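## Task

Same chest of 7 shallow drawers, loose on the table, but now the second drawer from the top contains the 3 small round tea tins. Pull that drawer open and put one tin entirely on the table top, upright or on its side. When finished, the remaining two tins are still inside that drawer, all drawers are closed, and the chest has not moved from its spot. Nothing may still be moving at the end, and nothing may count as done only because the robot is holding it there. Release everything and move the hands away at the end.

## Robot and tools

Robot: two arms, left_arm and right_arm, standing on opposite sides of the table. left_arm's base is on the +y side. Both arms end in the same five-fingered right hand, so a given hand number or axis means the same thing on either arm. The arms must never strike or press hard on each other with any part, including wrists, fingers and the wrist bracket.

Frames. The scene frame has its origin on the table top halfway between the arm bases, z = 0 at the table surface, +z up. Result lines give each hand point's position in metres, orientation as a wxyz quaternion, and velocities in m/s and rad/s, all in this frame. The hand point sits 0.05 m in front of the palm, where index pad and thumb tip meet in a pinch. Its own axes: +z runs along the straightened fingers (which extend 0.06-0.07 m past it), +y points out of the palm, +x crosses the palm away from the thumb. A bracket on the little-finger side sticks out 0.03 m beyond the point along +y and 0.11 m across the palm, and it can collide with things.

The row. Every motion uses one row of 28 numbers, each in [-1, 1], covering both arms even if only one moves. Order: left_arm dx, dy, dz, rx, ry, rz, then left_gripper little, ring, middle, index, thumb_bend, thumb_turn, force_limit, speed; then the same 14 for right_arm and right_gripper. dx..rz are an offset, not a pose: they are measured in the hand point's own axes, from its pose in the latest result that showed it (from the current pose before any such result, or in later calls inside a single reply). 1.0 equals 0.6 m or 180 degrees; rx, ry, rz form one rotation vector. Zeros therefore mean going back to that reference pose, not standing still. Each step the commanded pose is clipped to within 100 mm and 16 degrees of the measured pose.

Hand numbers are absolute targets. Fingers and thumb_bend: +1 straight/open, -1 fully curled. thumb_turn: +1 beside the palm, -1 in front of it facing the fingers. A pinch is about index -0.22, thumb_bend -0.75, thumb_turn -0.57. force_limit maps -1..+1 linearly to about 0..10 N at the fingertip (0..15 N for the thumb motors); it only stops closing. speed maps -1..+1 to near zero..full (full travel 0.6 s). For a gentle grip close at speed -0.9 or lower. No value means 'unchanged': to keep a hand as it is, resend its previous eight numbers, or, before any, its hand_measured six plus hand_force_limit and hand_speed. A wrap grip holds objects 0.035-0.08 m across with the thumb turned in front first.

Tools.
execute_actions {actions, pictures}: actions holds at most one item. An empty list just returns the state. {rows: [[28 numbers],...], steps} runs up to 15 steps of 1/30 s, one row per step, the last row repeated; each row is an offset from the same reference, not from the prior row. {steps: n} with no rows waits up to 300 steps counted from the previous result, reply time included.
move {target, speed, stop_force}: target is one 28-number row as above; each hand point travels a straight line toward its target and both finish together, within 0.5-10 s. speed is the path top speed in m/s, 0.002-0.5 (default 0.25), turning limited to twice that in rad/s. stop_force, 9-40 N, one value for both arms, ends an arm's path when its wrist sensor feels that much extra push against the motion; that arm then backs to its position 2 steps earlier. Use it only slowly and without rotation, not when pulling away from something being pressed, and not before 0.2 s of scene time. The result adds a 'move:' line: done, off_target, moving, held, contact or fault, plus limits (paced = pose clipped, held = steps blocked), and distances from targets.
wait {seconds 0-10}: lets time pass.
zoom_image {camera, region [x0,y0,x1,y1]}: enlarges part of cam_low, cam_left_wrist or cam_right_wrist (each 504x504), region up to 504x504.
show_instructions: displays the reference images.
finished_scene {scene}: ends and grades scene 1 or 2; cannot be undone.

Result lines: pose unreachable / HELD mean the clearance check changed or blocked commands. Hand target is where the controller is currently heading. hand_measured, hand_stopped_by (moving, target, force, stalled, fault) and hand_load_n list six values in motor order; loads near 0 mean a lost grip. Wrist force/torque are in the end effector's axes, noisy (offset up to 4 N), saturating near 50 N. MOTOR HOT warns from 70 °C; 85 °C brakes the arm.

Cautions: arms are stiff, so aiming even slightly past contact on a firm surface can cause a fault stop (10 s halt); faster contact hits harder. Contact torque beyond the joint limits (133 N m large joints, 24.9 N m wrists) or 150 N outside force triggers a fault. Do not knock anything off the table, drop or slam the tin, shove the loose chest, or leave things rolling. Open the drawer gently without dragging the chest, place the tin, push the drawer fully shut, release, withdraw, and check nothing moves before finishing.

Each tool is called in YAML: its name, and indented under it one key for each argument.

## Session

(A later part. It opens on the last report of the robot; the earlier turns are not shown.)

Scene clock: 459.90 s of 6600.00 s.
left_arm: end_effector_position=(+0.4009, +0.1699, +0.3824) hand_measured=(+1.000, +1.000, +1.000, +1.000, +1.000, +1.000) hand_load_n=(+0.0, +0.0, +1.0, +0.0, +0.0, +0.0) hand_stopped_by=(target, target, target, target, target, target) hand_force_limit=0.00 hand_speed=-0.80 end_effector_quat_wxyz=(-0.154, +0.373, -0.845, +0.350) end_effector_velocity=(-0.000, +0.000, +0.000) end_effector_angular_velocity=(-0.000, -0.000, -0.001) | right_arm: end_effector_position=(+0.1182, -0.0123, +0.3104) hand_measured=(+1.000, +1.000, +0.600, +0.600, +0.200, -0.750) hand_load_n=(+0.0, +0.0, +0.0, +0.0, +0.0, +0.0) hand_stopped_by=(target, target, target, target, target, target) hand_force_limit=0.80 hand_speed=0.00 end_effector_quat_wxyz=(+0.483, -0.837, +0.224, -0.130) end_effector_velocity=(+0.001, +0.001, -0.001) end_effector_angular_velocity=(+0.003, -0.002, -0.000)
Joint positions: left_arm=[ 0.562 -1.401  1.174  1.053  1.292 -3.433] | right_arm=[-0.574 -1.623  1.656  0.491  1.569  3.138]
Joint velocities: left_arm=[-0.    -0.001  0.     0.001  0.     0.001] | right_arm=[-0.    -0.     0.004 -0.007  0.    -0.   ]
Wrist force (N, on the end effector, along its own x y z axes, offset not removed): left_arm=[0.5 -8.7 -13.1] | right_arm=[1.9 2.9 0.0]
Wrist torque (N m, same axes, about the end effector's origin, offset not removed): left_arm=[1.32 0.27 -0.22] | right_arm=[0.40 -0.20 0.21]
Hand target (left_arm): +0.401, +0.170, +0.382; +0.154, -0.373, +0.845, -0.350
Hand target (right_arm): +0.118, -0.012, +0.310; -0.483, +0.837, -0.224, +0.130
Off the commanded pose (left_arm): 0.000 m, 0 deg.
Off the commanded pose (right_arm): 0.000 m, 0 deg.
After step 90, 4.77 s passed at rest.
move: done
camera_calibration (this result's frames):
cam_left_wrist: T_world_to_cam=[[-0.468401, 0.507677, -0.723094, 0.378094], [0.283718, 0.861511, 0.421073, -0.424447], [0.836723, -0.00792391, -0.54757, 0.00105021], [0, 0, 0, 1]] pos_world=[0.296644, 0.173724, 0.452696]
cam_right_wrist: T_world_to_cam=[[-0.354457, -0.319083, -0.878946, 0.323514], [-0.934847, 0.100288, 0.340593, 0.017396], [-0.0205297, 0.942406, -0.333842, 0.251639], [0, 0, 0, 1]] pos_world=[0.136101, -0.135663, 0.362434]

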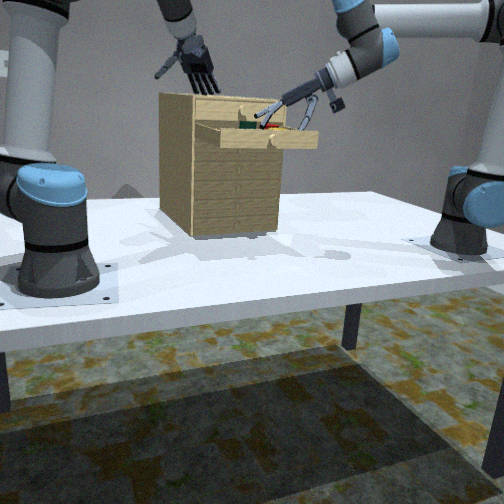

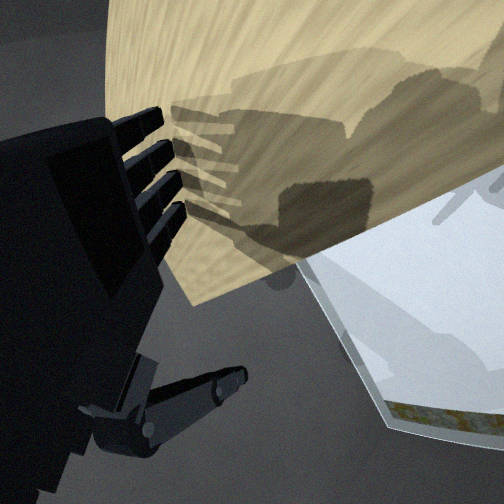

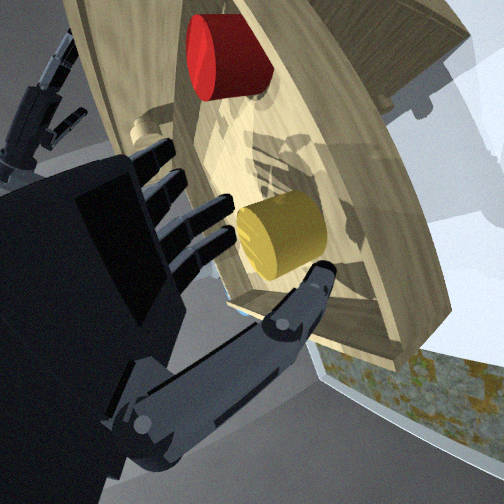

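execute_actions:
  actions:
    - {"rows": [[0,0,0,0,0,0,1,1,1,1,1,1,0,-0.8, 0,0.0043,0.0025,0,0,0,1,1,0.6,0.6,0.2,-0.75,0.3,-0.6],[0,0,0,0,0,0,1,1,1,1,1,1,0,-0.8, 0,0.0043,0.0025,0,0,0,1,1,0.6,0.6,0.2,-0.75,0.3,-0.6],[0,0,0,0,0,0,1,1,1,1,1,1,0,-0.8, 0,0.0043,0.0025,0,0,0,1,1,0.6,0.6,0.2,-0.75,0.3,-0.6],[0,0,0,0,0,0,1,1,1,1,1,1,0,-0.8, 0,0.0043,0.0025,0,0,0,1,1,0.6,0.6,0.2,-0.75,0.3,-0.6],[0,0,0,0,0,0,1,1,1,1,1,1,0,-0.8, 0,0.0043,0.0025,0,0,0,1,1,0.6,0.6,0.2,-0.75,0.3,-0.6],[0,0,0,0,0,0,1,1,1,1,1,1,0,-0.8, 0,0.0043,0.0025,0,0,0,1,1,0.6,0.6,0.2,-0.75,0.3,-0.6],[0,0,0,0,0,0,1,1,1,1,1,1,0,-0.8, 0,0.0043,0.0025,0,0,0,1,1,0.6,0.6,0.2,-0.75,0.3,-0.6],[0,0,0,0,0,0,1,1,1,1,1,1,0,-0.8, 0,0.0043,0.0025,0,0,0,1,1,0.6,0.6,0.2,-0.75,0.3,-0.6],[0,0,0,0,0,0,1,1,1,1,1,1,0,-0.8, 0,0.0043,0.0025,0,0,0,1,1,-0.2,-0.2,-0.7,-0.75,0.3,-0.6]], "steps": 15}
  pictures: false

execute_actions:
  actions:
    - {"steps": 60}

Scene clock: 482.10 s of 6600.00 s.
left_arm: end_effector_position=(+0.4009, +0.1699, +0.3824) hand_measured=(+1.000, +1.000, +1.000, +1.000, +1.000, +1.000) hand_load_n=(+0.0, +0.0, +1.0, +0.0, +0.0, +0.0) hand_stopped_by=(target, target, target, target, target, target) hand_force_limit=0.00 hand_speed=-0.80 end_effector_quat_wxyz=(-0.154, +0.373, -0.845, +0.350) end_effector_velocity=(+0.000, -0.000, -0.000) end_effector_angular_velocity=(-0.002, +0.000, +0.001) | right_arm: end_effector_position=(+0.1182, -0.0122, +0.3075) hand_measured=(+1.000, +1.000, +0.514, +0.514, +0.146, -0.750) hand_load_n=(+0.0, +0.0, +0.0, +0.0, +0.0, +0.0) hand_stopped_by=(target, target, moving, moving, moving, target) hand_force_limit=0.30 hand_speed=-0.60 end_effector_quat_wxyz=(+0.483, -0.837, +0.224, -0.130) end_effector_velocity=(-0.000, -0.000, -0.001) end_effector_angular_velocity=(-0.002, +0.001, -0.001)
Joint positions: left_arm=[ 0.562 -1.401  1.174  1.053  1.292 -3.433] | right_arm=[-0.574 -1.623  1.663  0.483  1.569  3.138]
Joint velocities: left_arm=[ 0.     0.    -0.001 -0.001  0.    -0.001] | right_arm=[ 0.     0.     0.002 -0.     0.     0.001]
Wrist force (N, on the end effector, along its own x y z axes, offset not removed): left_arm=[1.3 -9.7 -13.9] | right_arm=[2.6 0.1 1.1]
Wrist torque (N m, same axes, about the end effector's origin, offset not removed): left_arm=[1.25 0.12 -0.24] | right_arm=[-0.26 -0.36 0.53]
Hand target (left_arm): +0.401, +0.170, +0.382; +0.154, -0.373, +0.845, -0.350
Hand target (right_arm): +0.118, -0.012, +0.307; -0.483, +0.837, -0.224, +0.130
Off the commanded pose (left_arm): 0.000 m, 0 deg.
Off the commanded pose (right_arm): 0.000 m, 0 deg.
Steps of this call (steps 1 to 90: nothing new was sent; then 18.70 s passed at rest; steps 91 to 105: all 15 steps of this action). Readings (end_effector_position | what the end effector reports):
91: left_arm (+0.4009, +0.1699, +0.3824) | right_arm (+0.1182, -0.0122, +0.3101) | left_arm hand_measured=(+1.000, +1.000, +1.000, +1.000, +1.000, +1.000) hand_load_n=(+0.0, +0.0, +1.0, +0.0, +0.0, +0.0) hand_stopped_by=(target, target, target, target, target, target) hand_force_limit=0.00 hand_speed=-0.80 | right_arm hand_measured=(+1.000, +1.000, +0.600, +0.600, +0.200, -0.750) hand_load_n=(+0.0, +0.0, +0.0, +0.0, +0.0, +0.0) hand_stopped_by=(target, target, target, target, target, target) hand_force_limit=0.30 hand_speed=-0.60
92: left_arm (+0.4009, +0.1699, +0.3824) | right_arm (+0.1182, -0.0122, +0.3096) | left_arm hand_measured=(+1.000, +1.000, +1.000, +1.000, +1.000, +1.000) hand_load_n=(+0.0, +0.0, +1.0, +0.0, +0.0, +0.0) hand_stopped_by=(target, target, target, target, target, target) hand_force_limit=0.00 hand_speed=-0.80 | right_arm hand_measured=(+1.000, +1.000, +0.600, +0.600, +0.200, -0.750) hand_load_n=(+0.0, +0.0, +0.0, +0.0, +0.0, +0.0) hand_stopped_by=(target, target, target, target, target, target) hand_force_limit=0.30 hand_speed=-0.60
94: left_arm (+0.4009, +0.1699, +0.3824) | right_arm (+0.1182, -0.0122, +0.3087) | left_arm hand_measured=(+1.000, +1.000, +1.000, +1.000, +1.000, +1.000) hand_load_n=(+0.0, +0.0, +1.0, +0.0, +0.0, +0.0) hand_stopped_by=(target, target, target, target, target, target) hand_force_limit=0.00 hand_speed=-0.80 | right_arm hand_measured=(+1.000, +1.000, +0.600, +0.600, +0.200, -0.750) hand_load_n=(+0.0, +0.0, +0.0, +0.0, +0.0, +0.0) hand_stopped_by=(target, target, target, target, target, target) hand_force_limit=0.30 hand_speed=-0.60
98: left_arm (+0.4009, +0.1699, +0.3824) | right_arm (+0.1182, -0.0122, +0.3078) | left_arm hand_measured=(+1.000, +1.000, +1.000, +1.000, +1.000, +1.000) hand_load_n=(+0.0, +0.0, +1.0, +0.0, +0.0, +0.0) hand_stopped_by=(target, target, target, target, target, target) hand_force_limit=0.00 hand_speed=-0.80 | right_arm hand_measured=(+1.000, +1.000, +0.600, +0.600, +0.200, -0.750) hand_load_n=(+0.0, +0.0, +0.0, +0.0, +0.0, +0.0) hand_stopped_by=(target, target, target, target, target, target) hand_force_limit=0.30 hand_speed=-0.60
105: the state above

Scene clock: 484.10 s of 6600.00 s.
left_arm: end_effector_position=(+0.4009, +0.1699, +0.3824) hand_measured=(+1.000, +1.000, +1.000, +1.000, +1.000, +1.000) hand_load_n=(+0.0, +0.0, +1.0, +0.0, +0.0, +0.0) hand_stopped_by=(target, target, target, target, target, target) hand_force_limit=0.00 hand_speed=-0.80 end_effector_quat_wxyz=(-0.154, +0.373, -0.845, +0.350) end_effector_velocity=(+0.000, +0.000, +0.001) end_effector_angular_velocity=(-0.001, -0.001, +0.000) | right_arm: end_effector_position=(+0.1182, -0.0122, +0.3075) hand_measured=(+1.000, +1.000, +0.208, +0.250, -0.022, -0.750) hand_load_n=(+0.0, +0.0, +10.5, +4.5, +11.5, +2.0) hand_stopped_by=(target, target, force, force, force, target) hand_force_limit=0.30 hand_speed=-0.60 end_effector_quat_wxyz=(+0.483, -0.837, +0.224, -0.130) end_effector_velocity=(+0.001, -0.000, -0.000) end_effector_angular_velocity=(+0.001, +0.001, -0.002)
Joint positions: left_arm=[ 0.562 -1.401  1.174  1.053  1.292 -3.433] | right_arm=[-0.574 -1.623  1.663  0.483  1.569  3.138]
Joint velocities: left_arm=[ 0.    -0.001  0.    -0.    -0.001  0.   ] | right_arm=[-0.001 -0.     0.001 -0.001 -0.     0.001]
Wrist force (N, on the end effector, along its own x y z axes, offset not removed): left_arm=[0.6 -7.5 -13.1] | right_arm=[2.7 -4.8 -1.6]
Wrist torque (N m, same axes, about the end effector's origin, offset not removed): left_arm=[1.56 0.27 -0.19] | right_arm=[0.15 -0.25 0.29]
Hand target (left_arm): +0.401, +0.170, +0.382; +0.154, -0.373, +0.845, -0.350
Hand target (right_arm): +0.118, -0.012, +0.307; -0.483, +0.837, -0.224, +0.130
Off the commanded pose (left_arm): 0.000 m, 0 deg.
Off the commanded pose (right_arm): 0.000 m, 0 deg.
Steps of this call (steps 1 to 60: nothing new was sent). Readings (end_effector_position | what the end effector reports):
1: left_arm (+0.4009, +0.1699, +0.3824) | right_arm (+0.1182, -0.0122, +0.3075) | left_arm hand_measured=(+1.000, +1.000, +1.000, +1.000, +1.000, +1.000) hand_load_n=(+0.0, +0.0, +1.0, +0.0, +0.0, +0.0) hand_stopped_by=(target, target, target, target, target, target) hand_force_limit=0.00 hand_speed=-0.80 | right_arm hand_measured=(+1.000, +1.000, +0.490, +0.492, +0.132, -0.750) hand_load_n=(+0.0, +0.0, +0.0, +0.5, +0.0, +0.0) hand_stopped_by=(target, target, moving, moving, moving, target) hand_force_limit=0.30 hand_speed=-0.60
2: left_arm (+0.4009, +0.1699, +0.3824) | right_arm (+0.1182, -0.0122, +0.3075) | left_arm hand_measured=(+1.000, +1.000, +1.000, +1.000, +1.000, +1.000) hand_load_n=(+0.0, +0.0, +1.0, +0.0, +0.0, +0.0) hand_stopped_by=(target, target, target, target, target, target) hand_force_limit=0.00 hand_speed=-0.80 | right_arm hand_measured=(+1.000, +1.000, +0.468, +0.468, +0.118, -0.750) hand_load_n=(+0.0, +0.0, +0.0, +0.0, +0.0, +0.0) hand_stopped_by=(target, target, moving, moving, moving, target) hand_force_limit=0.30 hand_speed=-0.60
4: left_arm (+0.4009, +0.1699, +0.3824) | right_arm (+0.1182, -0.0122, +0.3075) | left_arm hand_measured=(+1.000, +1.000, +1.000, +1.000, +1.000, +1.000) hand_load_n=(+0.0, +0.0, +1.0, +0.0, +0.0, +0.0) hand_stopped_by=(target, target, target, target, target, target) hand_force_limit=0.00 hand_speed=-0.80 | right_arm hand_measured=(+1.000, +1.000, +0.424, +0.424, +0.090, -0.750) hand_load_n=(+0.0, +0.0, +0.0, +0.0, +0.0, +0.0) hand_stopped_by=(target, target, moving, moving, moving, target) hand_force_limit=0.30 hand_speed=-0.60
8: left_arm (+0.4009, +0.1699, +0.3824) | right_arm (+0.1182, -0.0122, +0.3075) | left_arm hand_measured=(+1.000, +1.000, +1.000, +1.000, +1.000, +1.000) hand_load_n=(+0.0, +0.0, +1.0, +0.0, +0.0, +0.0) hand_stopped_by=(target, target, target, target, target, target) hand_force_limit=0.00 hand_speed=-0.80 | right_arm hand_measured=(+1.000, +1.000, +0.336, +0.336, +0.032, -0.750) hand_load_n=(+0.0, +0.0, +0.0, +0.0, +0.0, +0.0) hand_stopped_by=(target, target, moving, moving, moving, target) hand_force_limit=0.30 hand_speed=-0.60
60: the state above
camera_calibration (this result's frames):
cam_left_wrist: T_world_to_cam=[[-0.468401, 0.507677, -0.723094, 0.378094], [0.283718, 0.861511, 0.421074, -0.424447], [0.836723, -0.00792362, -0.54757, 0.00105009], [0, 0, 0, 1]] pos_world=[0.296644, 0.173724, 0.452696]
cam_right_wrist: T_world_to_cam=[[-0.354458, -0.319078, -0.878948, 0.320902], [-0.934847, 0.100294, 0.340592, 0.0184245], [-0.0205223, 0.942407, -0.333839, 0.250633], [0, 0, 0, 1]] pos_world=[0.136114, -0.135654, 0.359452]

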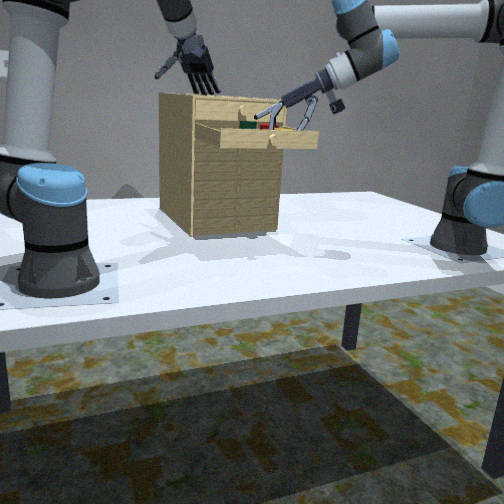

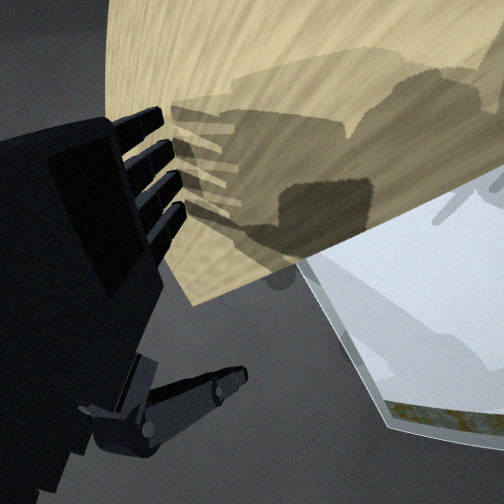

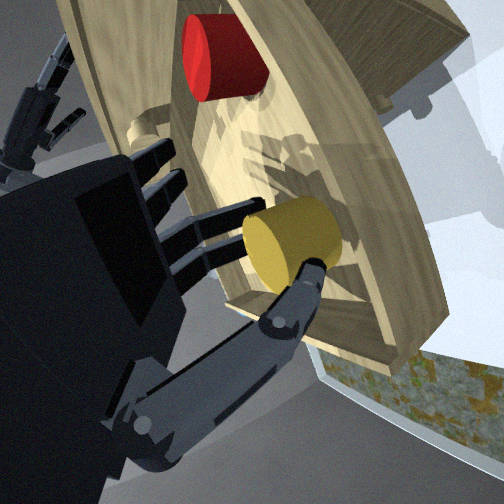

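move:
  target: [0,0,0,0,0,0,1,1,1,1,1,1,0,-0.8, 0,-0.1155,-0.0667,0,0,0,1,1,-0.2,-0.2,-0.7,-0.75,0.3,-0.6]
  speed: 0.04

Scene clock: 490.27 s of 6600.00 s.
left_arm: end_effector_position=(+0.4009, +0.1699, +0.3824) hand_measured=(+1.000, +1.000, +1.000, +1.000, +1.000, +1.000) hand_load_n=(+0.0, +0.0, +1.0, +0.0, +0.0, +0.0) hand_stopped_by=(target, target, target, target, target, target) hand_force_limit=0.00 hand_speed=-0.80 end_effector_quat_wxyz=(-0.154, +0.373, -0.845, +0.350) end_effector_velocity=(+0.000, +0.000, +0.000) end_effector_angular_velocity=(+0.001, +0.000, +0.001) | right_arm: end_effector_position=(+0.1180, -0.0123, +0.3873) hand_measured=(+1.000, +1.000, +0.208, +0.250, -0.020, -0.750) hand_load_n=(+0.0, +0.0, +9.5, +3.5, +13.0, +2.0) hand_stopped_by=(target, target, force, force, force, target) hand_force_limit=0.30 hand_speed=-0.60 end_effector_quat_wxyz=(+0.483, -0.837, +0.224, -0.130) end_effector_velocity=(-0.000, -0.000, +0.002) end_effector_angular_velocity=(-0.001, -0.001, +0.001)
Joint positions: left_arm=[ 0.562 -1.401  1.174  1.053  1.292 -3.433] | right_arm=[-0.574 -1.612  1.448  0.687  1.569  3.138]
Joint velocities: left_arm=[ 0.     0.    -0.001  0.002 -0.001 -0.001] | right_arm=[ 0.     0.    -0.006  0.006  0.    -0.001]
Wrist force (N, on the end effector, along its own x y z axes, offset not removed): left_arm=[1.2 -9.1 -13.2] | right_arm=[3.7 1.6 -1.1]
Wrist torque (N m, same axes, about the end effector's origin, offset not removed): left_arm=[1.37 0.15 -0.17] | right_arm=[0.22 -0.31 0.51]
Hand target (left_arm): +0.401, +0.170, +0.382; +0.154, -0.373, +0.845, -0.350
Hand target (right_arm): +0.118, -0.012, +0.387; -0.483, +0.837, -0.224, +0.130
Off the commanded pose (left_arm): 0.000 m, 0 deg.
Off the commanded pose (right_arm): 0.000 m, 0 deg.
After step 90, 0.80 s passed at rest.
move: done
camera_calibration (this result's frames):
cam_left_wrist: T_world_to_cam=[[-0.468401, 0.507677, -0.723094, 0.378094], [0.283718, 0.861511, 0.421074, -0.424447], [0.836723, -0.00792338, -0.54757, 0.00104991], [0, 0, 0, 1]] pos_world=[0.296644, 0.173724, 0.452696]
cam_right_wrist: T_world_to_cam=[[-0.354451, -0.319044, -0.878963, 0.390992], [-0.93485, 0.100281, 0.340588, -0.0088961], [-0.0205194, 0.942419, -0.333803, 0.277307], [0, 0, 0, 1]] pos_world=[0.135961, -0.135704, 0.439263]

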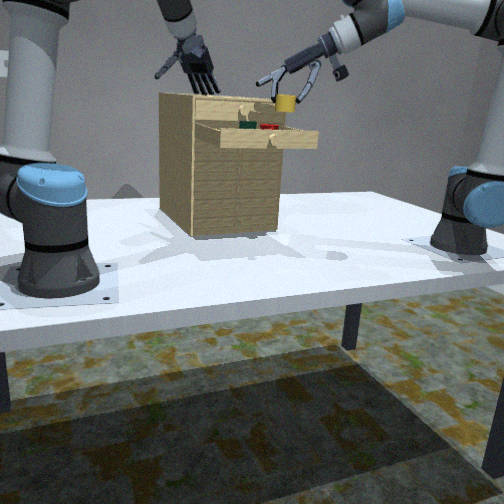

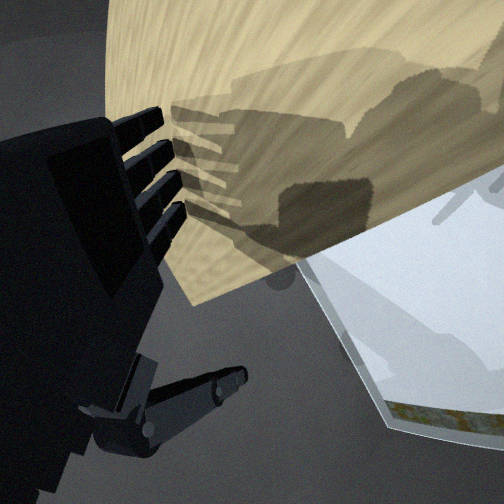

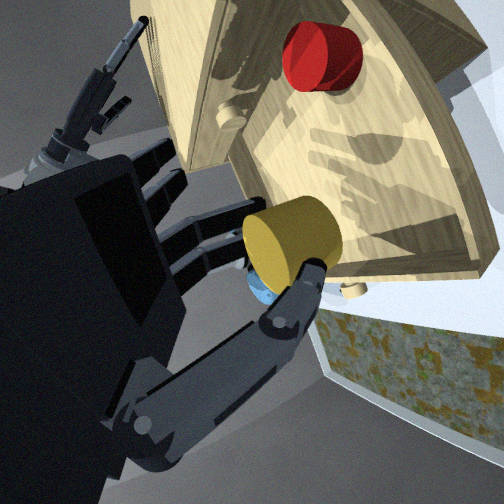

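move:
  target: [0,0,0,0,0,0,1,1,1,1,1,1,0,-0.8, 0.192,0.0963,-0.1668,0,0.0722,0.0417,1,1,-0.2,-0.2,-0.7,-0.75,0.3,-0.6]
  speed: 0.1

Scene clock: 519.30 s of 6600.00 s.
left_arm: end_effector_position=(+0.4009, +0.1699, +0.3824) hand_measured=(+1.000, +1.000, +1.000, +1.000, +1.000, +1.000) hand_load_n=(+0.0, +0.0, +1.0, +0.0, +0.0, +0.0) hand_stopped_by=(target, target, target, target, target, target) hand_force_limit=0.00 hand_speed=-0.80 end_effector_quat_wxyz=(-0.154, +0.373, -0.845, +0.350) end_effector_velocity=(+0.000, -0.000, -0.000) end_effector_angular_velocity=(-0.001, -0.000, -0.000) | right_arm: end_effector_position=(+0.1598, -0.1698, +0.3875) hand_measured=(+1.000, +1.000, +0.208, +0.250, -0.020, -0.750) hand_load_n=(+0.0, +0.0, +9.5, +3.5, +13.0, +2.0) hand_stopped_by=(target, target, force, force, force, target) hand_force_limit=0.30 hand_speed=-0.60 end_effector_quat_wxyz=(+0.462, -0.800, +0.331, -0.192) end_effector_velocity=(+0.002, -0.002, +0.002) end_effector_angular_velocity=(+0.002, -0.004, -0.003)
Joint positions: left_arm=[ 0.562 -1.401  1.174  1.053  1.292 -3.433] | right_arm=[-0.926 -1.965  1.718  0.772  1.491  3.093]
Joint velocities: left_arm=[ 0.     0.     0.    -0.001  0.001 -0.   ] | right_arm=[-0.011 -0.005 -0.001  0.001 -0.006 -0.005]
Wrist force (N, on the end effector, along its own x y z axes, offset not removed): left_arm=[1.7 -7.9 -13.6] | right_arm=[-2.8 1.7 -0.6]
Wrist torque (N m, same axes, about the end effector's origin, offset not removed): left_arm=[1.53 0.08 -0.12] | right_arm=[0.25 0.52 0.00]
Hand target (left_arm): +0.401, +0.170, +0.382; +0.154, -0.373, +0.845, -0.350
Hand target (right_arm): +0.160, -0.170, +0.387; -0.462, +0.800, -0.331, +0.192
Off the commanded pose (left_arm): 0.000 m, 0 deg.
Off the commanded pose (right_arm): 0.000 m, 0 deg.
After step 90, 23.90 s passed at rest.
move: done
camera_calibration (this result's frames):
cam_left_wrist: T_world_to_cam=[[-0.468401, 0.507677, -0.723094, 0.378094], [0.283718, 0.861511, 0.421074, -0.424447], [0.836723, -0.00792351, -0.54757, 0.00105], [0, 0, 0, 1]] pos_world=[0.296644, 0.173724, 0.452696]
cam_right_wrist: T_world_to_cam=[[-0.424675, -0.216257, -0.879138, 0.384428], [-0.877153, 0.338726, 0.340393, 0.0771973], [0.224175, 0.915695, -0.333539, 0.382967], [0, 0, 0, 1]] pos_world=[0.145119, -0.293694, 0.439422]

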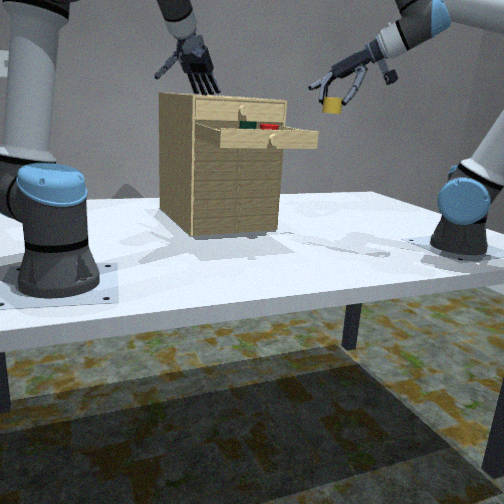

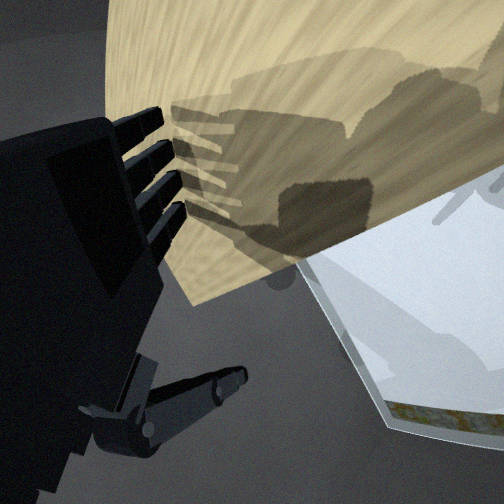

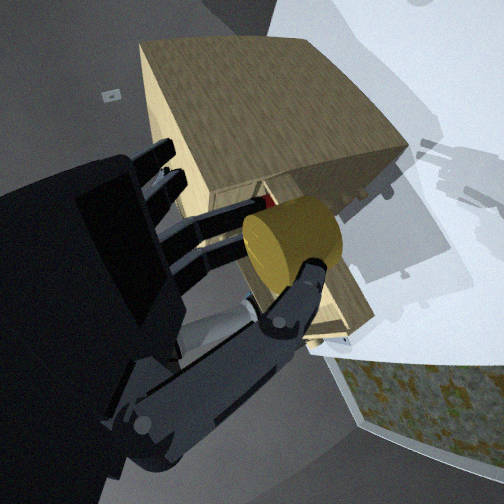

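move:
  target: [0,0,0,0,0,0,1,1,1,1,1,1,0,-0.8, 0,0.498,0.2875,0,0,0,1,1,-0.2,-0.2,-0.7,-0.75,0.3,-0.6]
  speed: 0.13

Scene clock: 528.40 s of 6600.00 s.
left_arm: end_effector_position=(+0.4009, +0.1699, +0.3824) hand_measured=(+1.000, +1.000, +1.000, +1.000, +1.000, +1.000) hand_load_n=(+0.0, +0.0, +1.0, +0.0, +0.0, +0.0) hand_stopped_by=(target, target, target, target, target, target) hand_force_limit=0.00 hand_speed=-0.80 end_effector_quat_wxyz=(-0.154, +0.373, -0.845, +0.350) end_effector_velocity=(+0.000, -0.000, -0.000) end_effector_angular_velocity=(-0.002, -0.000, +0.001) | right_arm: end_effector_position=(+0.1605, -0.1698, +0.0425) hand_measured=(+1.000, +1.000, +0.208, +0.250, -0.020, -0.750) hand_load_n=(+0.0, +0.0, +9.5, +3.5, +13.0, +2.0) hand_stopped_by=(target, target, force, force, force, target) hand_force_limit=0.30 hand_speed=-0.60 end_effector_quat_wxyz=(+0.462, -0.800, +0.331, -0.192) end_effector_velocity=(+0.001, +0.001, -0.002) end_effector_angular_velocity=(+0.001, -0.003, -0.001)
Joint positions: left_arm=[ 0.562 -1.401  1.174  1.053  1.292 -3.433] | right_arm=[-0.929 -1.713  2.498 -0.26   1.488  3.091]
Joint velocities: left_arm=[ 0.     0.     0.    -0.002 -0.    -0.001] | right_arm=[ 0.001  0.008  0.001 -0.011  0.002 -0.   ]
Wrist force (N, on the end effector, along its own x y z axes, offset not removed): left_arm=[0.5 -9.5 -13.6] | right_arm=[3.8 3.7 -1.5]
Wrist torque (N m, same axes, about the end effector's origin, offset not removed): left_arm=[1.31 0.29 -0.30] | right_arm=[0.70 -0.60 0.58]
Hand target (left_arm): +0.401, +0.170, +0.382; +0.154, -0.373, +0.845, -0.350
Hand target (right_arm): +0.161, -0.170, +0.042; -0.462, +0.800, -0.331, +0.192
Off the commanded pose (left_arm): 0.000 m, 0 deg.
Off the commanded pose (right_arm): 0.000 m, 0 deg.
After step 90, 2.90 s passed at rest.
move: done
camera_calibration (this result's frames):
cam_left_wrist: T_world_to_cam=[[-0.468401, 0.507677, -0.723094, 0.378094], [0.283718, 0.861511, 0.421074, -0.424447], [0.836723, -0.00792348, -0.54757, 0.00104985], [0, 0, 0, 1]] pos_world=[0.296644, 0.173724, 0.452696]
cam_right_wrist: T_world_to_cam=[[-0.424749, -0.216318, -0.879088, 0.0814754], [-0.877128, 0.338733, 0.34045, 0.195299], [0.22413, 0.915678, -0.333615, 0.267745], [0, 0, 0, 1]] pos_world=[0.145899, -0.293698, 0.0944582]

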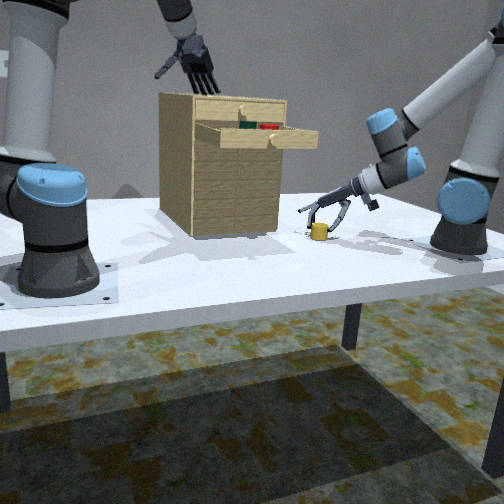

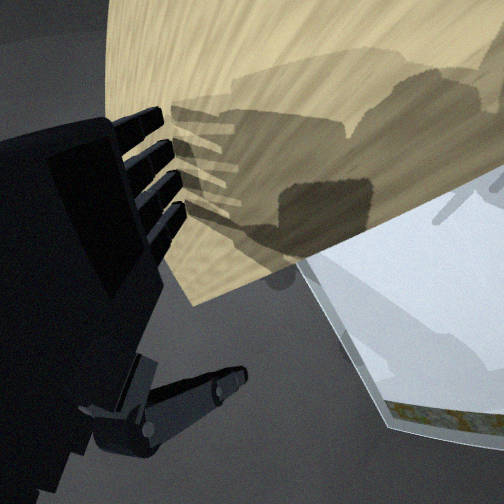

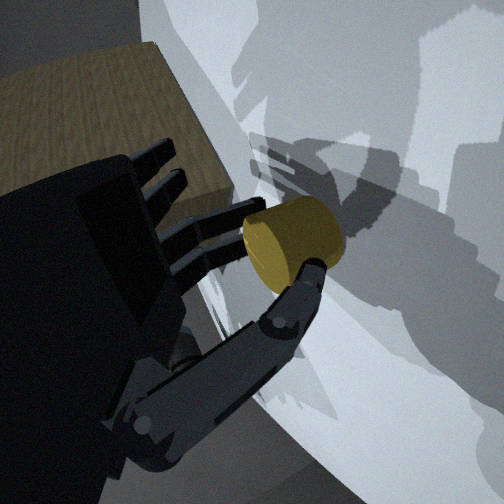

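move:
  target: [0,0,0,0,0,0,1,1,1,1,1,1,0,-0.8, 0,0.0166,0.0096,0,0,0,1,1,-0.2,-0.2,-0.7,-0.75,0.3,-0.6]
  speed: 0.008
  stop_force: 9

Scene clock: 533.37 s of 6600.00 s.
left_arm: end_effector_position=(+0.4009, +0.1699, +0.3824) hand_measured=(+1.000, +1.000, +1.000, +1.000, +1.000, +1.000) hand_load_n=(+0.0, +0.0, +1.0, +0.0, +0.0, +0.0) hand_stopped_by=(target, target, target, target, target, target) hand_force_limit=0.00 hand_speed=-0.80 end_effector_quat_wxyz=(-0.154, +0.373, -0.845, +0.350) end_effector_velocity=(-0.000, +0.000, -0.000) end_effector_angular_velocity=(+0.001, +0.000, -0.000) | right_arm: end_effector_position=(+0.1605, -0.1699, +0.0377) hand_measured=(+1.000, +1.000, +0.208, +0.250, -0.020, -0.750) hand_load_n=(+0.0, +0.0, +11.5, +6.0, +9.5, +1.5) hand_stopped_by=(target, target, force, force, force, target) hand_force_limit=0.30 hand_speed=-0.60 end_effector_quat_wxyz=(+0.462, -0.800, +0.331, -0.192) end_effector_velocity=(+0.000, +0.000, +0.002) end_effector_angular_velocity=(-0.000, -0.000, +0.000)
Joint positions: left_arm=[ 0.562 -1.401  1.174  1.053  1.292 -3.433] | right_arm=[-0.929 -1.699  2.504 -0.28   1.488  3.092]
Joint velocities: left_arm=[-0.     0.    -0.     0.001 -0.     0.   ] | right_arm=[-0.    -0.006 -0.004  0.01  -0.    -0.001]
Wrist force (N, on the end effector, along its own x y z axes, offset not removed): left_arm=[0.3 -8.8 -13.4] | right_arm=[0.4 -11.3 -3.9]
Wrist torque (N m, same axes, about the end effector's origin, offset not removed): left_arm=[1.45 0.26 -0.21] | right_arm=[-0.12 0.15 0.06]
Hand target (left_arm): +0.401, +0.170, +0.382; +0.154, -0.373, +0.845, -0.350
Hand target (right_arm): +0.161, -0.170, +0.038; -0.462, +0.800, -0.331, +0.192
Off the commanded pose (left_arm): 0.000 m, 0 deg.
Off the commanded pose (right_arm): 0.007 m, 0 deg.
After step 90, 1.03 s passed at rest.
move: contact (right_arm)
camera_calibration (this result's frames):
cam_left_wrist: T_world_to_cam=[[-0.468401, 0.507677, -0.723094, 0.378094], [0.283718, 0.861511, 0.421074, -0.424447], [0.836723, -0.00792349, -0.54757, 0.00104992], [0, 0, 0, 1]] pos_world=[0.296644, 0.173724, 0.452696]
cam_right_wrist: T_world_to_cam=[[-0.424871, -0.216396, -0.879009, 0.0772752], [-0.877068, 0.338818, 0.340522, 0.196882], [0.224136, 0.915628, -0.333748, 0.266182], [0, 0, 0, 1]] pos_world=[0.14585, -0.293708, 0.0897205]

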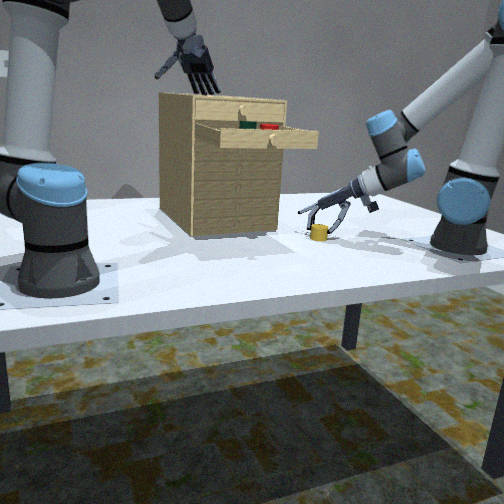

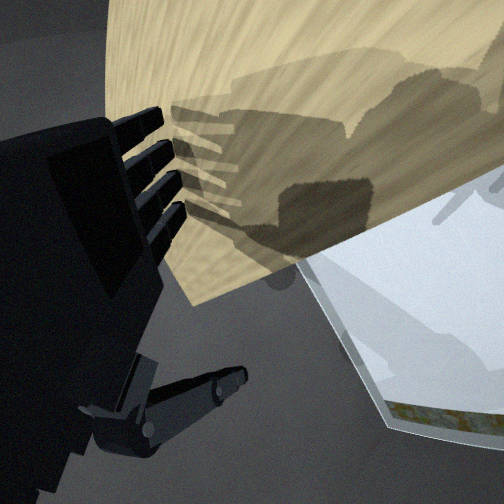

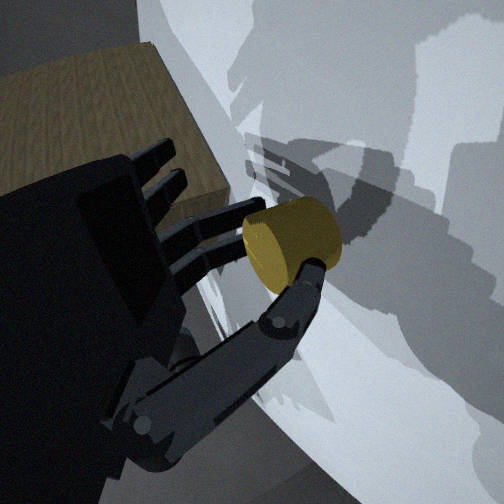

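execute_actions:
  actions:
    - {"rows": [[0,0,0,0,0,0,1,1,1,1,1,1,0,-0.8, 0,-0.0008,-0.0005,0,0,0,1,1,0.6,0.6,0.25,-0.75,0.0,-0.5]], "steps": 15}
  pictures: false

execute_actions:
  actions:
    - {"steps": 45}

Scene clock: 538.53 s of 6600.00 s.
left_arm: end_effector_position=(+0.4009, +0.1699, +0.3824) hand_measured=(+1.000, +1.000, +1.000, +1.000, +1.000, +1.000) hand_load_n=(+0.0, +0.0, +1.0, +0.0, +0.0, +0.0) hand_stopped_by=(target, target, target, target, target, target) hand_force_limit=0.00 hand_speed=-0.80 end_effector_quat_wxyz=(-0.154, +0.373, -0.845, +0.350) end_effector_velocity=(-0.000, +0.000, -0.000) end_effector_angular_velocity=(+0.001, +0.000, +0.000) | right_arm: end_effector_position=(+0.1605, -0.1699, +0.0383) hand_measured=(+1.000, +1.000, +0.538, +0.580, +0.182, -0.750) hand_load_n=(+0.0, +0.0, +0.0, +0.0, +0.0, +0.0) hand_stopped_by=(target, target, moving, moving, moving, target) hand_force_limit=0.00 hand_speed=-0.50 end_effector_quat_wxyz=(+0.462, -0.800, +0.331, -0.192) end_effector_velocity=(-0.001, -0.000, -0.000) end_effector_angular_velocity=(+0.000, +0.001, +0.000)
Joint positions: left_arm=[ 0.562 -1.401  1.174  1.053  1.292 -3.433] | right_arm=[-0.929 -1.701  2.504 -0.278  1.488  3.092]
Joint velocities: left_arm=[-0.    -0.     0.     0.001 -0.    -0.   ] | right_arm=[ 0.001  0.     0.     0.    -0.     0.001]
Wrist force (N, on the end effector, along its own x y z axes, offset not removed): left_arm=[0.6 -9.5 -12.1] | right_arm=[1.2 -0.1 5.2]
Wrist torque (N m, same axes, about the end effector's origin, offset not removed): left_arm=[1.16 0.21 -0.29] | right_arm=[-0.25 -0.19 0.19]
Hand target (left_arm): +0.401, +0.170, +0.382; +0.154, -0.373, +0.845, -0.350
Hand target (right_arm): +0.160, -0.170, +0.038; -0.462, +0.800, -0.331, +0.192
Off the commanded pose (left_arm): 0.000 m, 0 deg.
Off the commanded pose (right_arm): 0.000 m, 0 deg.
Steps of this call (steps 1 to 90: nothing new was sent; then 1.67 s passed at rest; steps 91 to 105: all 15 steps of this action). Readings (end_effector_position | what the end effector reports):
91: left_arm (+0.4009, +0.1699, +0.3824) | right_arm (+0.1606, -0.1698, +0.0381) | left_arm hand_measured=(+1.000, +1.000, +1.000, +1.000, +1.000, +1.000) hand_load_n=(+0.0, +0.0, +1.0, +0.0, +0.0, +0.0) hand_stopped_by=(target, target, target, target, target, target) hand_force_limit=0.00 hand_speed=-0.80 | right_arm hand_measured=(+1.000, +1.000, +0.208, +0.250, -0.020, -0.750) hand_load_n=(+0.0, +0.0, +10.0, +4.0, +11.5, +2.0) hand_stopped_by=(target, target, moving, moving, moving, target) hand_force_limit=0.00 hand_speed=-0.50
92: left_arm (+0.4009, +0.1699, +0.3824) | right_arm (+0.1606, -0.1698, +0.0381) | left_arm hand_measured=(+1.000, +1.000, +1.000, +1.000, +1.000, +1.000) hand_load_n=(+0.0, +0.0, +1.0, +0.0, +0.0, +0.0) hand_stopped_by=(target, target, target, target, target, target) hand_force_limit=0.00 hand_speed=-0.80 | right_arm hand_measured=(+1.000, +1.000, +0.208, +0.250, -0.020, -0.750) hand_load_n=(+0.0, +0.0, +10.0, +4.0, +11.5, +2.5) hand_stopped_by=(target, target, moving, moving, moving, target) hand_force_limit=0.00 hand_speed=-0.50
94: left_arm (+0.4009, +0.1699, +0.3824) | right_arm (+0.1605, -0.1698, +0.0382) | left_arm hand_measured=(+1.000, +1.000, +1.000, +1.000, +1.000, +1.000) hand_load_n=(+0.0, +0.0, +1.0, +0.0, +0.0, +0.0) hand_stopped_by=(target, target, target, target, target, target) hand_force_limit=0.00 hand_speed=-0.80 | right_arm hand_measured=(+1.000, +1.000, +0.232, +0.274, -0.008, -0.750) hand_load_n=(+0.0, +0.0, +4.0, +0.0, +4.5, +1.0) hand_stopped_by=(target, target, moving, moving, moving, target) hand_force_limit=0.00 hand_speed=-0.50
98: left_arm (+0.4009, +0.1699, +0.3824) | right_arm (+0.1605, -0.1699, +0.0383) | left_arm hand_measured=(+1.000, +1.000, +1.000, +1.000, +1.000, +1.000) hand_load_n=(+0.0, +0.0, +1.0, +0.0, +0.0, +0.0) hand_stopped_by=(target, target, target, target, target, target) hand_force_limit=0.00 hand_speed=-0.80 | right_arm hand_measured=(+1.000, +1.000, +0.344, +0.386, +0.060, -0.750) hand_load_n=(+0.0, +0.0, +0.0, +0.0, +0.0, +0.0) hand_stopped_by=(target, target, moving, moving, moving, target) hand_force_limit=0.00 hand_speed=-0.50
105: the state above

Scene clock: 540.03 s of 6600.00 s.
left_arm: end_effector_position=(+0.4009, +0.1699, +0.3824) hand_measured=(+1.000, +1.000, +1.000, +1.000, +1.000, +1.000) hand_load_n=(+0.0, +0.0, +1.0, +0.0, +0.0, +0.0) hand_stopped_by=(target, target, target, target, target, target) hand_force_limit=0.00 hand_speed=-0.80 end_effector_quat_wxyz=(-0.154, +0.373, -0.845, +0.350) end_effector_velocity=(+0.000, -0.001, -0.000) end_effector_angular_velocity=(-0.001, +0.001, +0.000) | right_arm: end_effector_position=(+0.1605, -0.1699, +0.0383) hand_measured=(+1.000, +1.000, +0.600, +0.600, +0.250, -0.750) hand_load_n=(+0.0, +0.0, +0.0, +0.0, +0.0, +0.0) hand_stopped_by=(target, target, target, target, target, target) hand_force_limit=0.00 hand_speed=-0.50 end_effector_quat_wxyz=(+0.462, -0.800, +0.331, -0.192) end_effector_velocity=(+0.000, -0.000, +0.000) end_effector_angular_velocity=(+0.000, -0.000, -0.001)
Joint positions: left_arm=[ 0.562 -1.401  1.174  1.053  1.292 -3.433] | right_arm=[-0.929 -1.701  2.504 -0.278  1.488  3.092]
Joint velocities: left_arm=[-0.     0.001 -0.    -0.001  0.    -0.001] | right_arm=[-0.001 -0.     0.    -0.    -0.001 -0.   ]
Wrist force (N, on the end effector, along its own x y z axes, offset not removed): left_arm=[1.1 -9.3 -12.6] | right_arm=[2.7 1.9 0.6]
Wrist torque (N m, same axes, about the end effector's origin, offset not removed): left_arm=[1.21 0.14 -0.20] | right_arm=[0.13 -0.38 0.48]
Hand target (left_arm): +0.401, +0.170, +0.382; +0.154, -0.373, +0.845, -0.350
Hand target (right_arm): +0.160, -0.170, +0.038; -0.462, +0.800, -0.331, +0.192
Off the commanded pose (left_arm): 0.000 m, 0 deg.
Off the commanded pose (right_arm): 0.000 m, 0 deg.
Steps of this call (steps 1 to 45: nothing new was sent). Readings (end_effector_position | what the end effector reports):
1: left_arm (+0.4009, +0.1699, +0.3824) | right_arm (+0.1605, -0.1699, +0.0383) | left_arm hand_measured=(+1.000, +1.000, +1.000, +1.000, +1.000, +1.000) hand_load_n=(+0.0, +0.0, +1.0, +0.0, +0.0, +0.0) hand_stopped_by=(target, target, target, target, target, target) hand_force_limit=0.00 hand_speed=-0.80 | right_arm hand_measured=(+1.000, +1.000, +0.566, +0.598, +0.200, -0.750) hand_load_n=(+0.0, +0.0, +0.0, +0.0, +0.0, +0.0) hand_stopped_by=(target, target, moving, moving, moving, target) hand_force_limit=0.00 hand_speed=-0.50
2: left_arm (+0.4009, +0.1699, +0.3824) | right_arm (+0.1605, -0.1699, +0.0383) | left_arm hand_measured=(+1.000, +1.000, +1.000, +1.000, +1.000, +1.000) hand_load_n=(+0.0, +0.0, +1.0, +0.0, +0.0, +0.0) hand_stopped_by=(target, target, target, target, target, target) hand_force_limit=0.00 hand_speed=-0.80 | right_arm hand_measured=(+1.000, +1.000, +0.594, +0.600, +0.216, -0.750) hand_load_n=(+0.0, +0.0, +0.0, +0.0, +0.0, +0.0) hand_stopped_by=(target, target, moving, moving, moving, target) hand_force_limit=0.00 hand_speed=-0.50
4: left_arm (+0.4009, +0.1699, +0.3824) | right_arm (+0.1605, -0.1699, +0.0383) | left_arm hand_measured=(+1.000, +1.000, +1.000, +1.000, +1.000, +1.000) hand_load_n=(+0.0, +0.0, +1.0, +0.0, +0.0, +0.0) hand_stopped_by=(target, target, target, target, target, target) hand_force_limit=0.00 hand_speed=-0.80 | right_arm hand_measured=(+1.000, +1.000, +0.600, +0.600, +0.248, -0.750) hand_load_n=(+0.0, +0.0, +0.0, +0.0, +0.0, +0.0) hand_stopped_by=(target, target, moving, target, moving, target) hand_force_limit=0.00 hand_speed=-0.50
8: left_arm (+0.4009, +0.1699, +0.3824) | right_arm (+0.1605, -0.1699, +0.0383) | left_arm hand_measured=(+1.000, +1.000, +1.000, +1.000, +1.000, +1.000) hand_load_n=(+0.0, +0.0, +1.0, +0.0, +0.0, +0.0) hand_stopped_by=(target, target, target, target, target, target) hand_force_limit=0.00 hand_speed=-0.80 | right_arm hand_measured=(+1.000, +1.000, +0.600, +0.600, +0.250, -0.750) hand_load_n=(+0.0, +0.0, +0.0, +0.0, +0.0, +0.0) hand_stopped_by=(target, target, target, target, target, target) hand_force_limit=0.00 hand_speed=-0.50
45: the state above
camera_calibration (this result's frames):
cam_left_wrist: T_world_to_cam=[[-0.468401, 0.507677, -0.723094, 0.378094], [0.283718, 0.861511, 0.421074, -0.424447], [0.836723, -0.0079237, -0.547569, 0.00104994], [0, 0, 0, 1]] pos_world=[0.296644, 0.173724, 0.452696]
cam_right_wrist: T_world_to_cam=[[-0.424872, -0.216393, -0.879009, 0.0777648], [-0.877066, 0.338822, 0.340522, 0.196682], [0.224141, 0.915627, -0.333748, 0.266386], [0, 0, 0, 1]] pos_world=[0.145835, -0.293723, 0.0902874]

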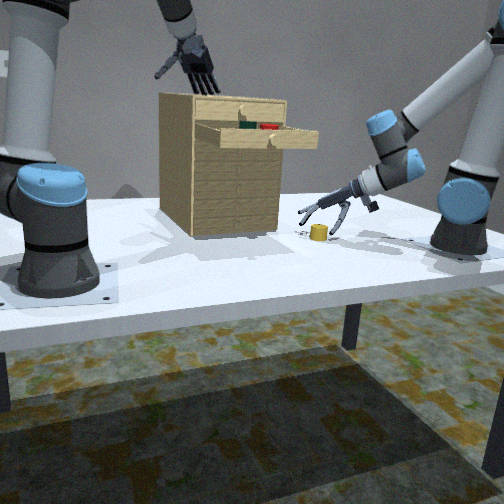

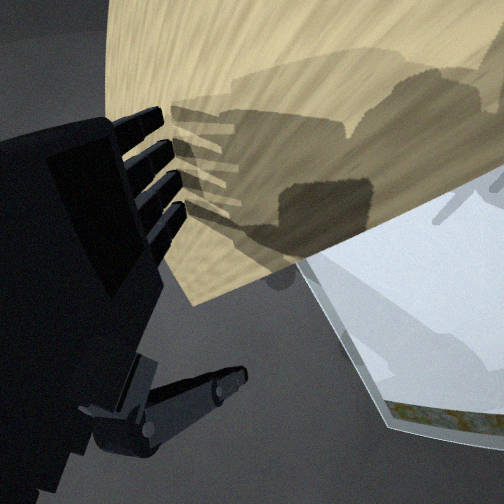

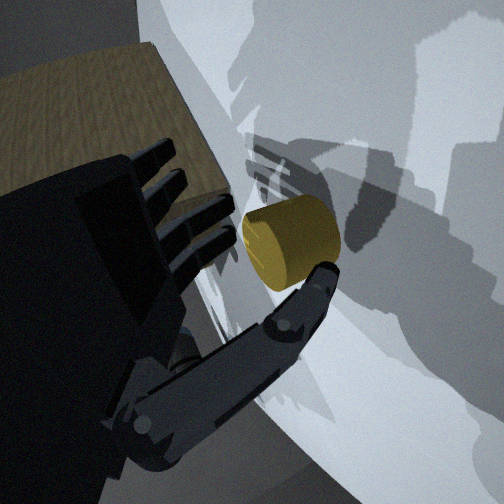

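move:
  target: [0,0,0,0,0,0,1,1,1,1,1,1,0,-0.8, 0,-0.505,-0.2916,0,0,0,1,1,0.6,0.6,0.25,-0.75,0.0,-0.5]
  speed: 0.15

Scene clock: 559.23 s of 6600.00 s.
left_arm: end_effector_position=(+0.4009, +0.1699, +0.3824) hand_measured=(+1.000, +1.000, +1.000, +1.000, +1.000, +1.000) hand_load_n=(+0.0, +0.0, +1.0, +0.0, +0.0, +0.0) hand_stopped_by=(target, target, target, target, target, target) hand_force_limit=0.00 hand_speed=-0.80 end_effector_quat_wxyz=(-0.154, +0.373, -0.845, +0.350) end_effector_velocity=(-0.000, -0.000, -0.000) end_effector_angular_velocity=(-0.001, +0.001, -0.001) | right_arm: end_effector_position=(+0.1598, -0.1699, +0.3882) hand_measured=(+1.000, +1.000, +0.600, +0.600, +0.250, -0.750) hand_load_n=(+0.0, +0.0, +0.0, +0.0, +0.0, +0.0) hand_stopped_by=(target, target, target, target, target, target) hand_force_limit=0.00 hand_speed=-0.50 end_effector_quat_wxyz=(+0.462, -0.800, +0.331, -0.192) end_effector_velocity=(+0.000, -0.000, +0.001) end_effector_angular_velocity=(-0.003, +0.002, -0.001)
Joint positions: left_arm=[ 0.562 -1.401  1.174  1.053  1.292 -3.433] | right_arm=[-0.927 -1.965  1.715  0.774  1.491  3.093]
Joint velocities: left_arm=[ 0.    -0.     0.    -0.001  0.001  0.   ] | right_arm=[-0.001  0.002 -0.004  0.005  0.001 -0.001]
Wrist force (N, on the end effector, along its own x y z axes, offset not removed): left_arm=[1.5 -9.8 -11.3] | right_arm=[-1.3 3.7 -2.3]
Wrist torque (N m, same axes, about the end effector's origin, offset not removed): left_arm=[1.00 0.08 -0.24] | right_arm=[0.79 0.37 0.34]
Hand target (left_arm): +0.401, +0.170, +0.382; +0.154, -0.373, +0.845, -0.350
Hand target (right_arm): +0.160, -0.170, +0.388; -0.462, +0.800, -0.331, +0.192
Off the commanded pose (left_arm): 0.000 m, 0 deg.
Off the commanded pose (right_arm): 0.000 m, 0 deg.
After step 90, 13.33 s passed at rest.
move: done
camera_calibration (this result's frames):
cam_left_wrist: T_world_to_cam=[[-0.468401, 0.507677, -0.723094, 0.378094], [0.283718, 0.861511, 0.421074, -0.424447], [0.836723, -0.00792358, -0.54757, 0.00104994], [0, 0, 0, 1]] pos_world=[0.296644, 0.173724, 0.452696]
cam_right_wrist: T_world_to_cam=[[-0.424883, -0.216269, -0.879035, 0.385025], [-0.877031, 0.3389, 0.340535, 0.0769303], [0.224258, 0.915628, -0.333668, 0.383309], [0, 0, 0, 1]] pos_world=[0.145101, -0.293771, 0.440151]

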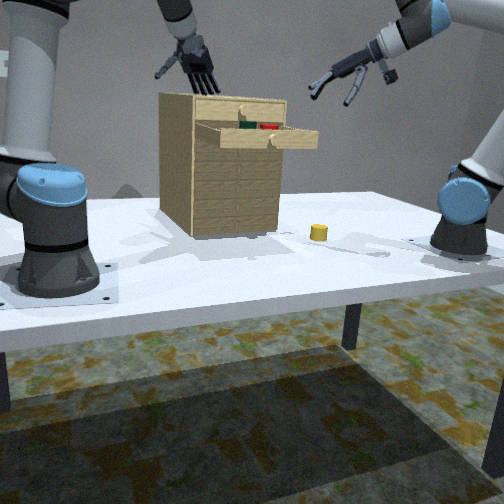

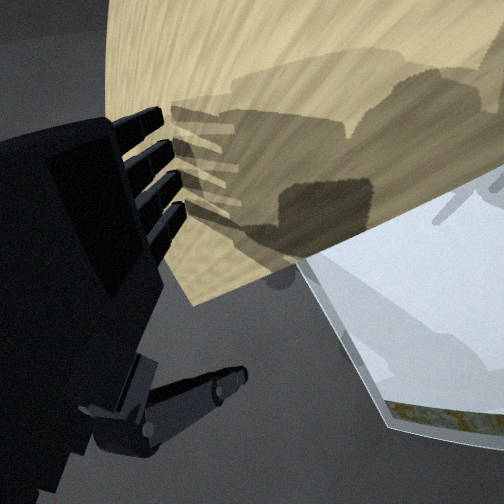

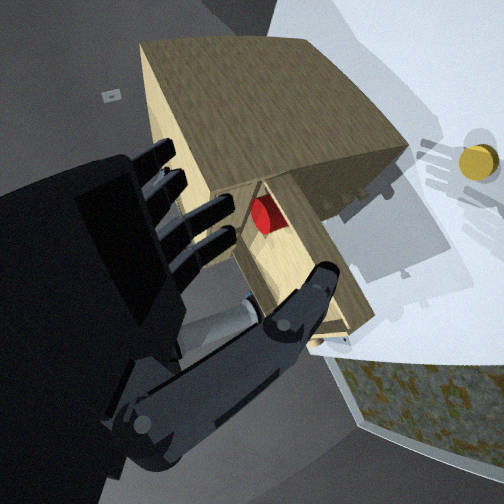

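move:
  target: [0,0,0,0,0,0,1,1,1,1,1,1,0,-0.8, -0.3945,-0.0589,0.0627,0,-0.0722,-0.0417,1,1,1,0.55,-0.45,-0.57,0.8,0.0]
  speed: 0.25

Scene clock: 565.30 s of 6600.00 s.
left_arm: end_effector_position=(+0.4009, +0.1699, +0.3824) hand_measured=(+1.000, +1.000, +1.000, +1.000, +1.000, +1.000) hand_load_n=(+0.0, +0.0, +1.0, +0.0, +0.0, +0.0) hand_stopped_by=(target, target, target, target, target, target) hand_force_limit=0.00 hand_speed=-0.80 end_effector_quat_wxyz=(-0.154, +0.373, -0.845, +0.350) end_effector_velocity=(-0.000, +0.001, +0.001) end_effector_angular_velocity=(+0.000, -0.001, +0.000) | right_arm: end_effector_position=(+0.0282, +0.0330, +0.3996) hand_measured=(+1.000, +1.000, +1.000, +0.550, -0.450, -0.570) hand_load_n=(+0.0, +0.0, +0.0, +0.0, +0.0, +0.0) hand_stopped_by=(target, target, target, target, target, target) hand_force_limit=0.80 hand_speed=0.00 end_effector_quat_wxyz=(+0.483, -0.837, +0.224, -0.130) end_effector_velocity=(-0.001, +0.002, -0.000) end_effector_angular_velocity=(-0.002, -0.000, +0.001)
Joint positions: left_arm=[ 0.562 -1.401  1.174  1.053  1.292 -3.433] | right_arm=[-0.282 -1.489  1.294  0.738  1.821  3.288]
Joint velocities: left_arm=[-0.    -0.002  0.     0.001 -0.001  0.   ] | right_arm=[ 0.002  0.005 -0.006  0.003  0.001 -0.   ]
Wrist force (N, on the end effector, along its own x y z axes, offset not removed): left_arm=[-0.6 -9.7 -12.1] | right_arm=[2.3 1.0 -0.8]
Wrist torque (N m, same axes, about the end effector's origin, offset not removed): left_arm=[1.10 0.39 -0.24] | right_arm=[0.09 -0.32 0.28]
Hand target (left_arm): +0.401, +0.170, +0.382; +0.154, -0.373, +0.845, -0.350
Hand target (right_arm): +0.028, +0.033, +0.400; -0.483, +0.837, -0.224, +0.130
Off the commanded pose (left_arm): 0.000 m, 0 deg.
Off the commanded pose (right_arm): 0.000 m, 0 deg.
After step 90, 1.47 s passed at rest.
move: done
camera_calibration (this result's frames):
cam_left_wrist: T_world_to_cam=[[-0.468401, 0.507677, -0.723094, 0.378094], [0.283718, 0.861511, 0.421073, -0.424447], [0.836723, -0.00792356, -0.54757, 0.00105005], [0, 0, 0, 1]] pos_world=[0.296644, 0.173724, 0.452696]
cam_right_wrist: T_world_to_cam=[[-0.35477, -0.319105, -0.878812, 0.384355], [-0.934728, 0.10042, 0.340879, -0.101718], [-0.0205259, 0.942384, -0.333902, 0.23695], [0, 0, 0, 1]] pos_world=[0.0461418, -0.0904337, 0.451567]

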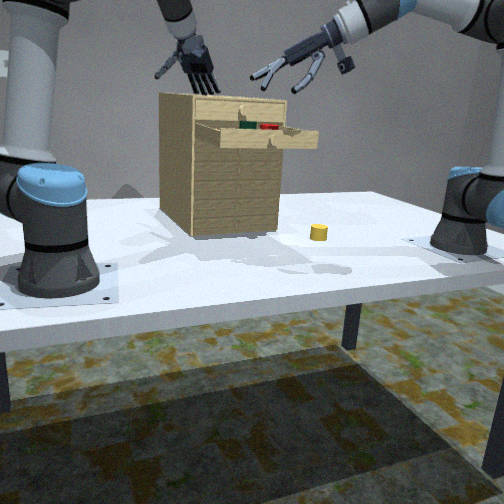

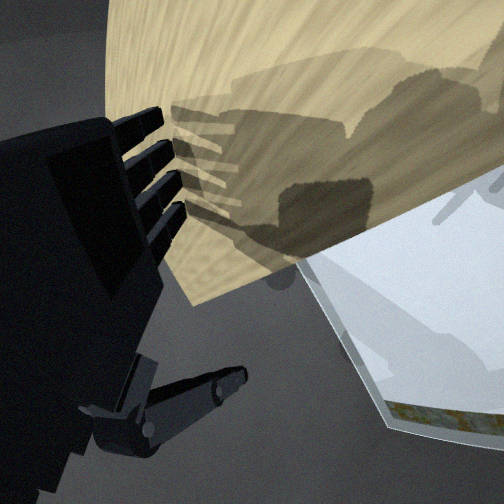

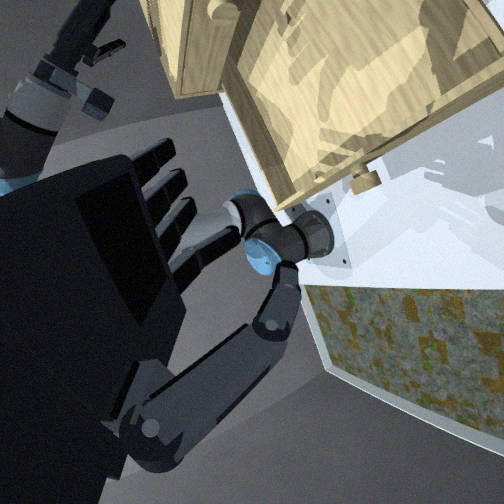

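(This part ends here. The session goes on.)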